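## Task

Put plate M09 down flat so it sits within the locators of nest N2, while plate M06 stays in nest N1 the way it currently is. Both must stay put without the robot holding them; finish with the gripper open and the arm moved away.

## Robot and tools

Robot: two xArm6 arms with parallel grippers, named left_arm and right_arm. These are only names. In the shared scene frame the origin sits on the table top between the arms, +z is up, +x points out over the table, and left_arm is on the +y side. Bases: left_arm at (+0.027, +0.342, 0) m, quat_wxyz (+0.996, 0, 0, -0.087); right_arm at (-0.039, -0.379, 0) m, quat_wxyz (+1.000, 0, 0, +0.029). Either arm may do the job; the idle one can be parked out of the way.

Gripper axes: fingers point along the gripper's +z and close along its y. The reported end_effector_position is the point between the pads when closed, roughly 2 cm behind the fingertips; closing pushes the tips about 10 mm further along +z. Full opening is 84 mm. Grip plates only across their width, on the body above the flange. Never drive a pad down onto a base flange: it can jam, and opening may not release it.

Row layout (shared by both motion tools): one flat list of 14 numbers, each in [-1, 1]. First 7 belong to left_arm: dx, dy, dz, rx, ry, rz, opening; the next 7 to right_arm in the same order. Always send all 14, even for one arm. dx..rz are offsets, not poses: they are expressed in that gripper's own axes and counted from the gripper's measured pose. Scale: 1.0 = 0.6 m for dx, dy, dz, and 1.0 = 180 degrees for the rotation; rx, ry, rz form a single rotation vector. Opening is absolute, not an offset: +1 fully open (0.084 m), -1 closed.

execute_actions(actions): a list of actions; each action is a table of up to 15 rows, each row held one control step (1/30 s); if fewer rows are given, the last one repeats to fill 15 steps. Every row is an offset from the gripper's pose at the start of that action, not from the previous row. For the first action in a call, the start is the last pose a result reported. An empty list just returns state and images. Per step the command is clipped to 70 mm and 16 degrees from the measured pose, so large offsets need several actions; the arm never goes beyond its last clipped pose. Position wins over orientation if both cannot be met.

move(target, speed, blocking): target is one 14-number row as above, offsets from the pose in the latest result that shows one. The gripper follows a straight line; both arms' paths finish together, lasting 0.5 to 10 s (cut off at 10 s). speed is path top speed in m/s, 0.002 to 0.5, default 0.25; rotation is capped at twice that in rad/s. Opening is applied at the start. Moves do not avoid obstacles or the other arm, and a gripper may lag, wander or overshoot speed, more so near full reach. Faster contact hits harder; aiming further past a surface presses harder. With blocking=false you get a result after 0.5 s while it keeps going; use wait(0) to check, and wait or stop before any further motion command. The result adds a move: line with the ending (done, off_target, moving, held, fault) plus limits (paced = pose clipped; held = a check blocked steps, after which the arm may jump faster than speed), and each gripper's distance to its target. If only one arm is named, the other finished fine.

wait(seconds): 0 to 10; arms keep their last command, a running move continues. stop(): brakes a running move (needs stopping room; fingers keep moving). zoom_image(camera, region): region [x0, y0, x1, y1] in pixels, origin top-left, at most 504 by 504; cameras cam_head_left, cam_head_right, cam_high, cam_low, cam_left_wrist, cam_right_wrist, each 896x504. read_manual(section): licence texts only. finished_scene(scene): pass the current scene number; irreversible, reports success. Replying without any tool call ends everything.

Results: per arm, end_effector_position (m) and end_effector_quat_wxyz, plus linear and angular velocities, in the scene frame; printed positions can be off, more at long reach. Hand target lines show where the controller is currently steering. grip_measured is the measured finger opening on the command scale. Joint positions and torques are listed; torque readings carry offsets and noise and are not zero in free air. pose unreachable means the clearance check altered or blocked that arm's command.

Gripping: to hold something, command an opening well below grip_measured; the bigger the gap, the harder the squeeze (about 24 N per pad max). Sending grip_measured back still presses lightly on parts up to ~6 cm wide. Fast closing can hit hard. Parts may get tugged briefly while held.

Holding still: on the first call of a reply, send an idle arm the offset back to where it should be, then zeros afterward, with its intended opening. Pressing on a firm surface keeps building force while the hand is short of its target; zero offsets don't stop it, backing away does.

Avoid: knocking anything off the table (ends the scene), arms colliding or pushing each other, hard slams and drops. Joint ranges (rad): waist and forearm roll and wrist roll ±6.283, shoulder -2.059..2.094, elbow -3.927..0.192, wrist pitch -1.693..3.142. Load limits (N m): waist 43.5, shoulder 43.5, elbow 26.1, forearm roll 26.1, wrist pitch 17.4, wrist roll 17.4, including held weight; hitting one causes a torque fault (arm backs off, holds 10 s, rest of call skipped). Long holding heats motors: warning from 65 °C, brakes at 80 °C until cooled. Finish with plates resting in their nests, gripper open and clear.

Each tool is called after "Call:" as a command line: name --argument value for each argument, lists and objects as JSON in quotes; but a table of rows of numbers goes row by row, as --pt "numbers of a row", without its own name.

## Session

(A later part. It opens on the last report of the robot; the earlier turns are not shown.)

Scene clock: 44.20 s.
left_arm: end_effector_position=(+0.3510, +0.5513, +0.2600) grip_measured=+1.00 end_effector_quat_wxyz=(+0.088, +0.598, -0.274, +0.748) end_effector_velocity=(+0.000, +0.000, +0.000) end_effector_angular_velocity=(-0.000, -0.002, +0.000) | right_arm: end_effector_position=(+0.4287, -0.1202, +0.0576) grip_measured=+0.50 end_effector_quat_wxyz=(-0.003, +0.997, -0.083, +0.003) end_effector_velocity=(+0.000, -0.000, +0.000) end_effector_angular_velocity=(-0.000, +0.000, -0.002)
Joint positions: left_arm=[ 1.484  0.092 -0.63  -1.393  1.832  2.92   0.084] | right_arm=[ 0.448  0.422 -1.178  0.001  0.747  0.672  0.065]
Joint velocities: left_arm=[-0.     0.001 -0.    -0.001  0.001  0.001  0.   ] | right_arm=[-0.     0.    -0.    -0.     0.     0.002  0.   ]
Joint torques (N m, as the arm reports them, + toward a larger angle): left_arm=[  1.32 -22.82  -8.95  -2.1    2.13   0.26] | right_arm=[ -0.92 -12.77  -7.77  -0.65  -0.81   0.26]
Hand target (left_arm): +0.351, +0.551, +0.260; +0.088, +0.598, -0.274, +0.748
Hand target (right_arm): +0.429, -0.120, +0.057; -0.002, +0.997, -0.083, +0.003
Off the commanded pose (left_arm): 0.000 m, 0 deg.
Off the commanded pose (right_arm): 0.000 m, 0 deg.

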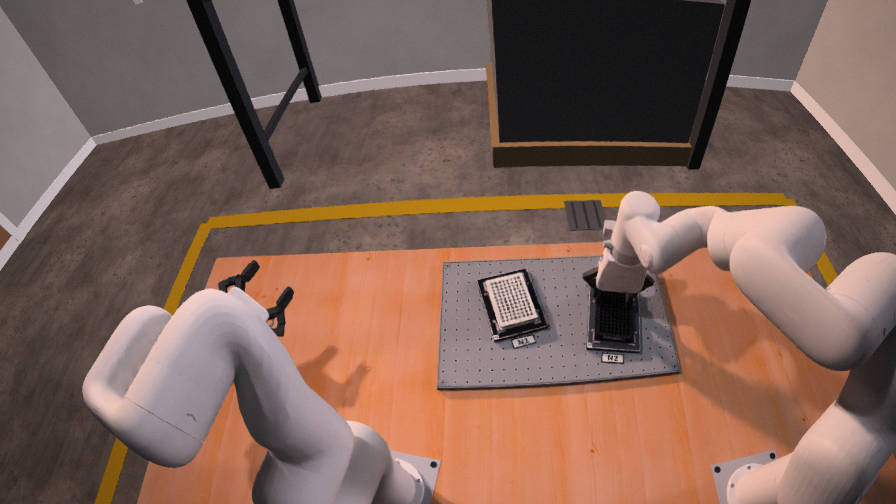

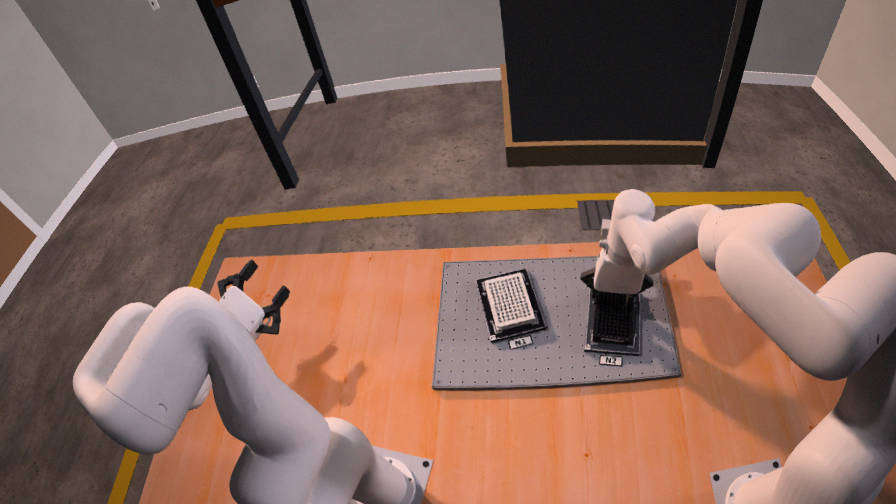

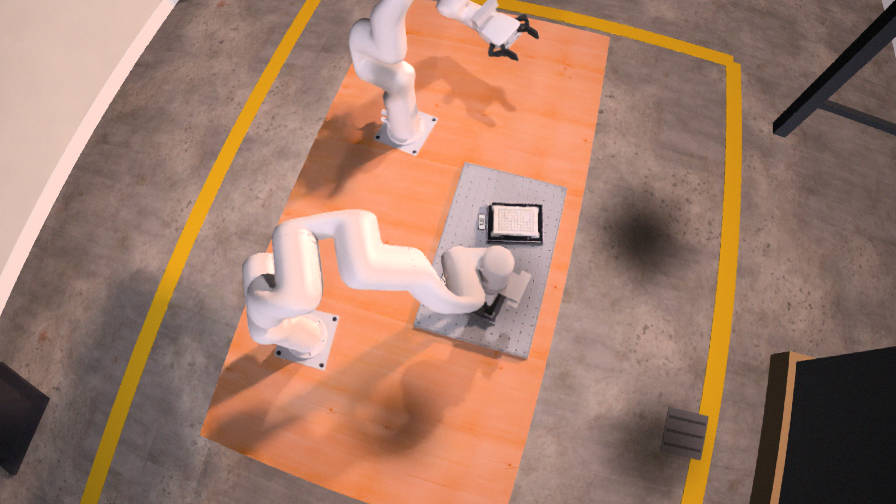

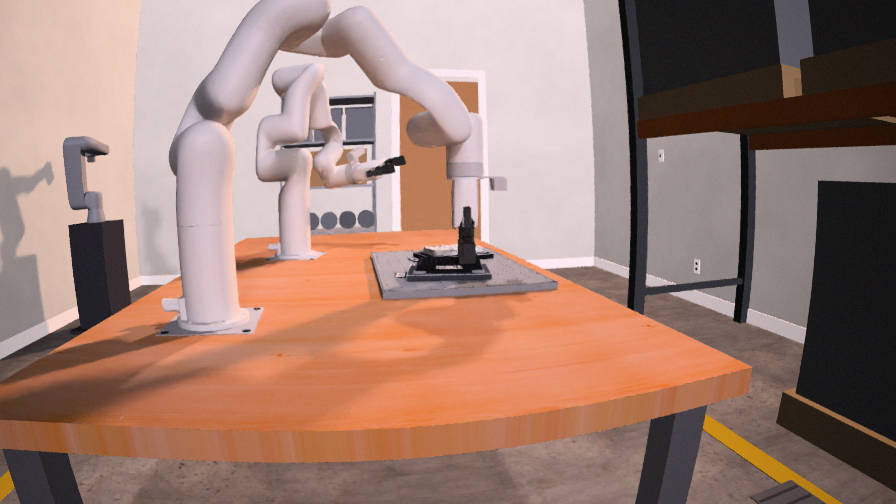

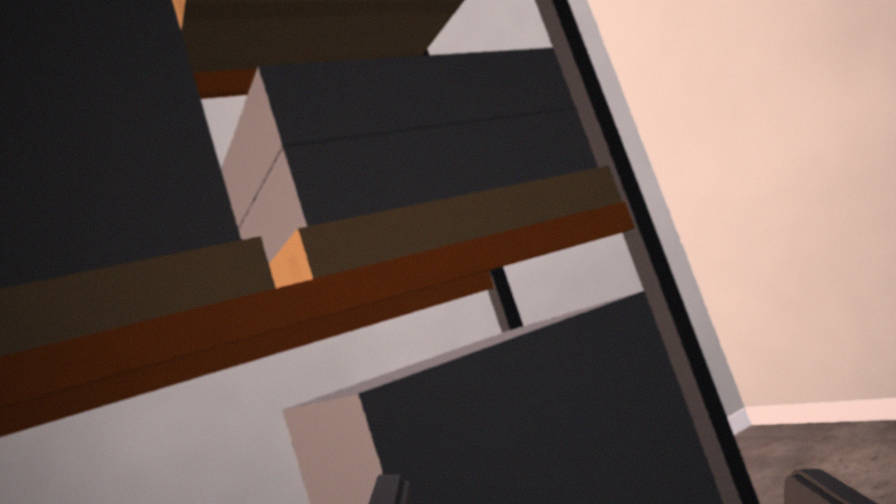

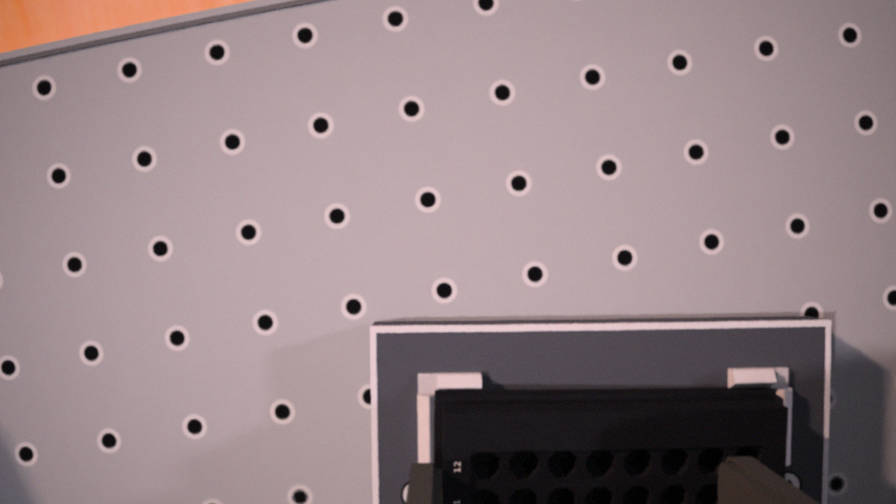

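Call:
move --target '[0,0,0,0,0,0,1,-0.03,0,-0.2,0,0,0,0.5]' --speed 0.08

Scene clock: 52.17 s.
left_arm: end_effector_position=(+0.3510, +0.5513, +0.2600) grip_measured=+1.00 end_effector_quat_wxyz=(+0.088, +0.598, -0.274, +0.748) end_effector_velocity=(-0.000, -0.000, -0.000) end_effector_angular_velocity=(-0.001, +0.002, -0.002) | right_arm: end_effector_position=(+0.4102, -0.1180, +0.1770) grip_measured=+0.49 end_effector_quat_wxyz=(-0.002, +0.996, -0.084, +0.003) end_effector_velocity=(-0.002, -0.001, -0.004) end_effector_angular_velocity=(-0.006, +0.010, +0.001)
Joint positions: left_arm=[ 1.484  0.092 -0.63  -1.393  1.832  2.92   0.084] | right_arm=[ 0.469  0.195 -1.231  0.     1.029  0.693  0.065]
Joint velocities: left_arm=[-0.     0.     0.     0.001 -0.    -0.001 -0.   ] | right_arm=[-0.     0.005  0.004  0.     0.003 -0.001 -0.   ]
Joint torques (N m, as the arm reports them, + toward a larger angle): left_arm=[  0.48 -22.27  -9.1   -1.74   2.13   0.18] | right_arm=[ -0.59 -16.69 -14.78  -0.91  -1.66   0.01]
Hand target (left_arm): +0.351, +0.551, +0.260; +0.088, +0.598, -0.274, +0.748
Hand target (right_arm): +0.410, -0.118, +0.178; -0.002, +0.996, -0.084, +0.003
Off the commanded pose (left_arm): 0.000 m, 0 deg.
Off the commanded pose (right_arm): 0.001 m, 0 deg.
move: done

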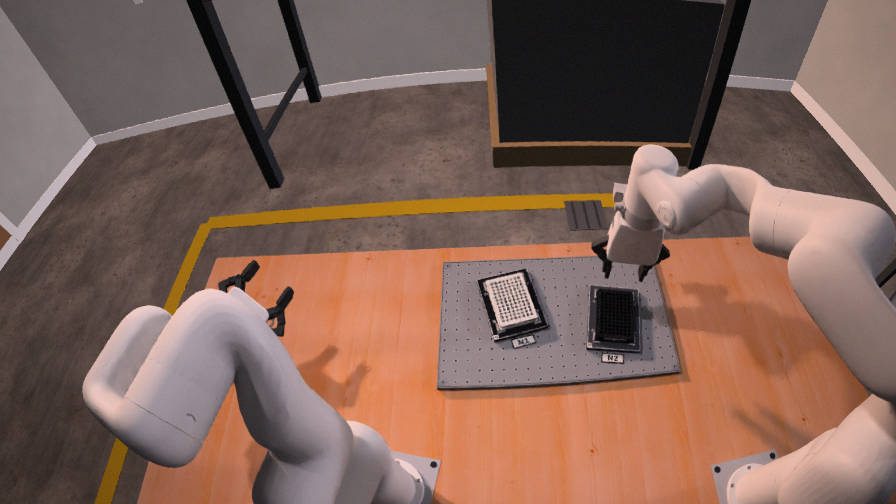

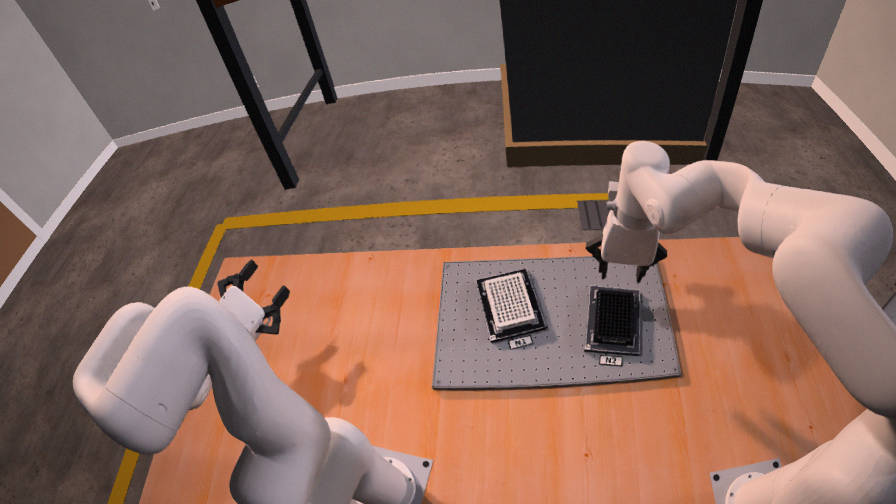

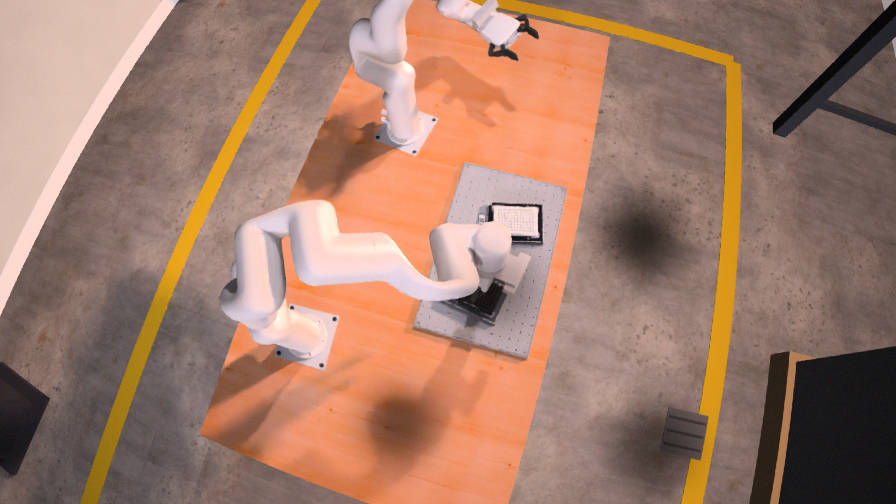

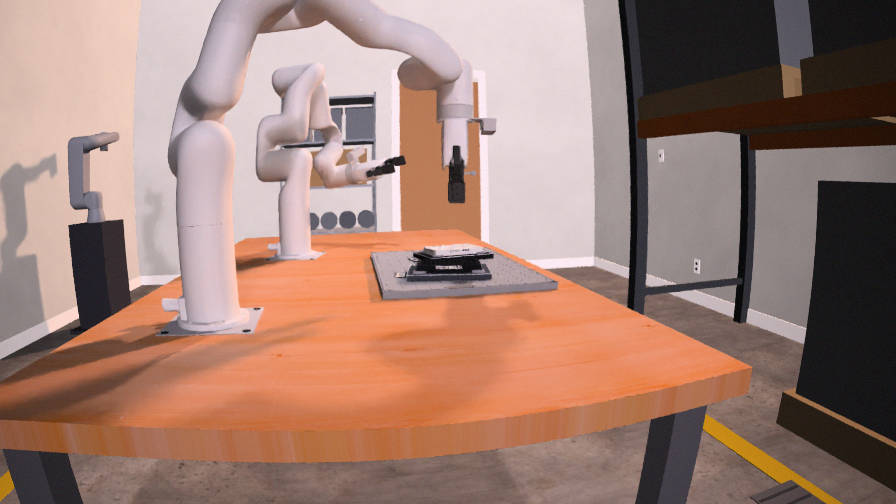

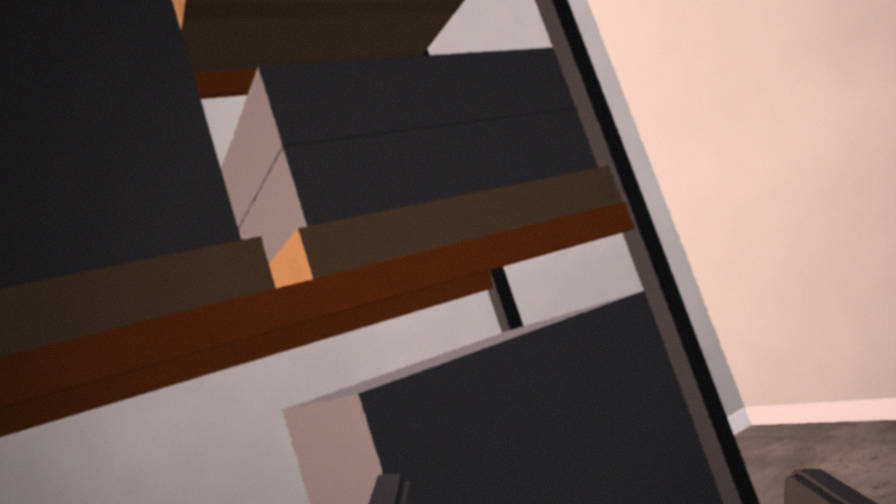

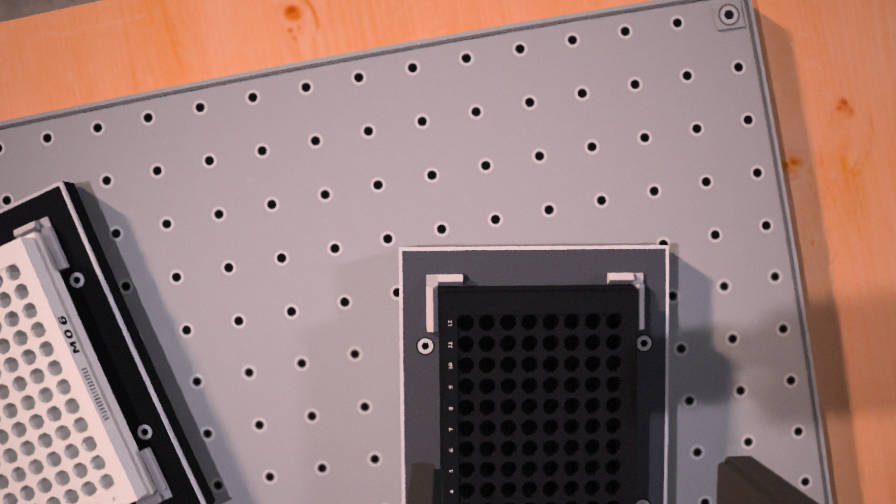

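Far end is in; need to see the near end.

Call:
move --target '[0,0,0,0,0,0,1,-0.2,0,-0.05,0,0,0,0.5]'

Call:
zoom_image --camera "cam_low" --region '[390,235,510,295]'

Scene clock: 56.50 s.
left_arm: end_effector_position=(+0.3510, +0.5513, +0.2600) grip_measured=+1.00 end_effector_quat_wxyz=(+0.088, +0.598, -0.274, +0.748) end_effector_velocity=(-0.000, -0.000, +0.000) end_effector_angular_velocity=(-0.000, -0.002, -0.000) | right_arm: end_effector_position=(+0.2919, -0.0983, +0.2063) grip_measured=+0.49 end_effector_quat_wxyz=(-0.002, +0.996, -0.084, +0.002) end_effector_velocity=(-0.000, +0.001, +0.002) end_effector_angular_velocity=(+0.003, -0.003, +0.002)
Joint positions: left_arm=[ 1.484  0.092 -0.63  -1.393  1.832  2.92   0.084] | right_arm=[ 0.646 -0.119 -0.945 -0.     1.057  0.872  0.065]
Joint velocities: left_arm=[ 0.    -0.001  0.001 -0.     0.001  0.001 -0.   ] | right_arm=[ 0.002 -0.004  0.    -0.    -0.    -0.001  0.   ]
Joint torques (N m, as the arm reports them, + toward a larger angle): left_arm=[  0.79 -23.03  -8.99  -1.9    2.25   0.16] | right_arm=[  0.14 -12.44 -14.8   -0.84  -1.99   0.2 ]
Hand target (left_arm): +0.351, +0.551, +0.260; +0.088, +0.598, -0.274, +0.748
Hand target (right_arm): +0.292, -0.098, +0.207; -0.003, +0.996, -0.084, +0.003
Off the commanded pose (left_arm): 0.000 m, 0 deg.
Off the commanded pose (right_arm): 0.000 m, 0 deg.
move: done

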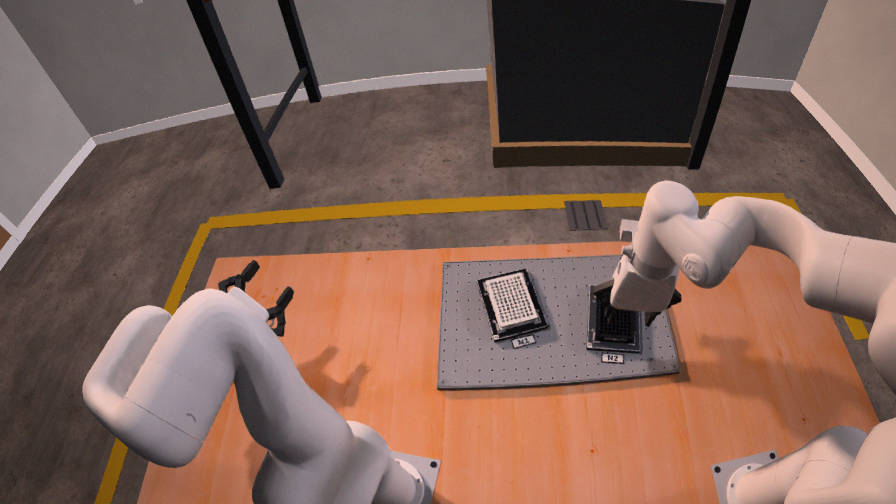

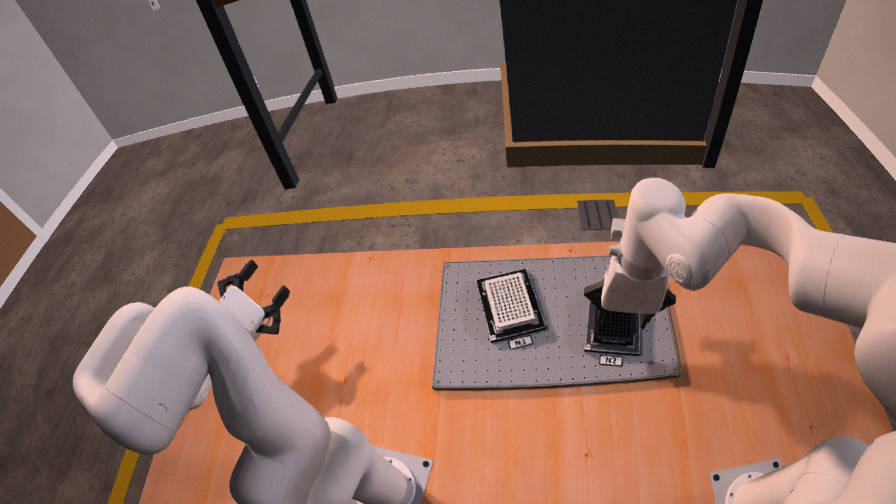

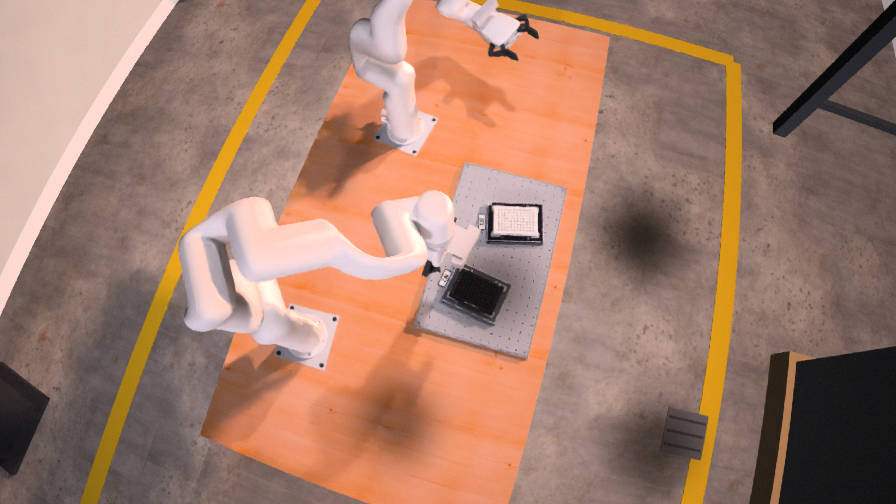

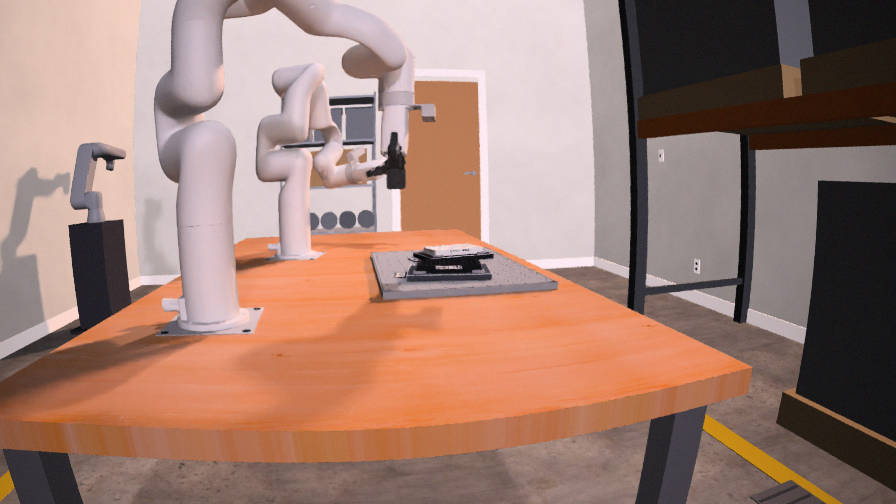

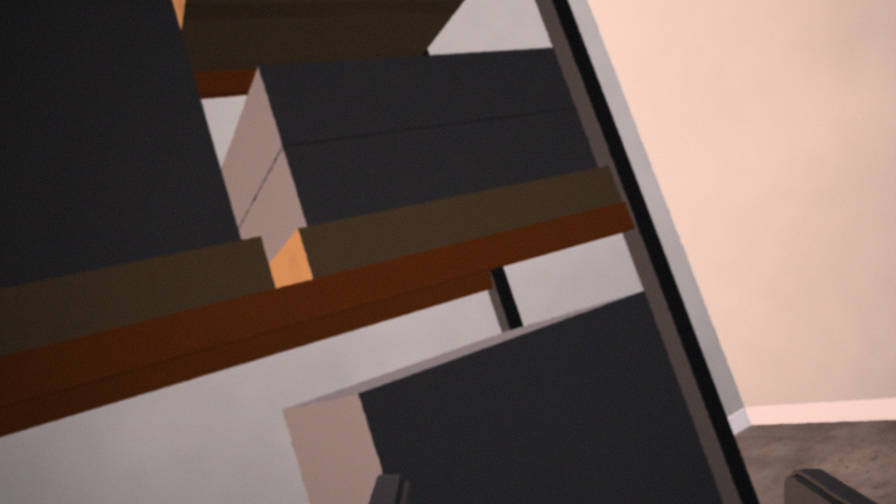

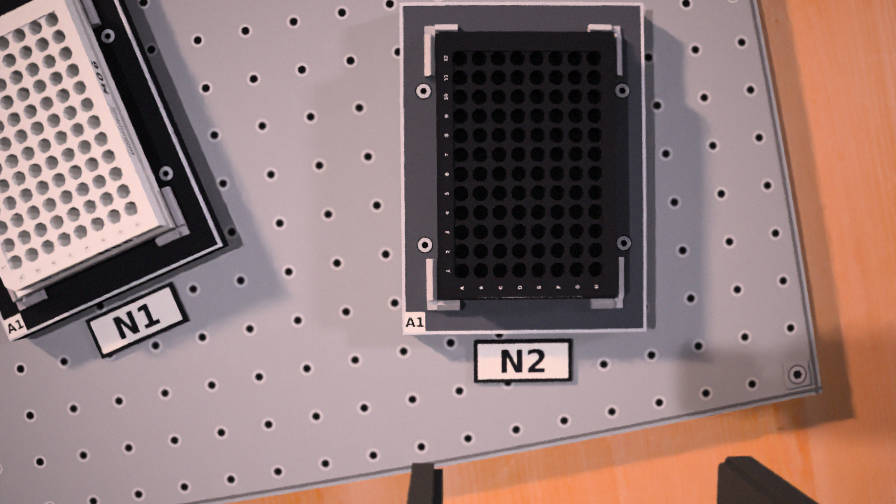

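Region (390, 235, 510, 295) of cam_low's 896x504 image, scaled by 4.200, with more detail than that image has.

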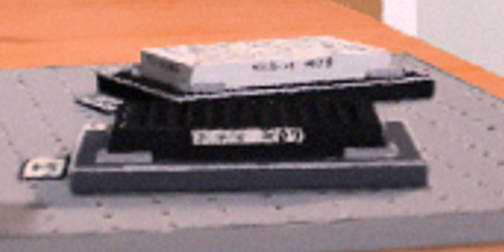

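Seated.

Call:
finished_scene --scene 2

The scene is finished: the task was done.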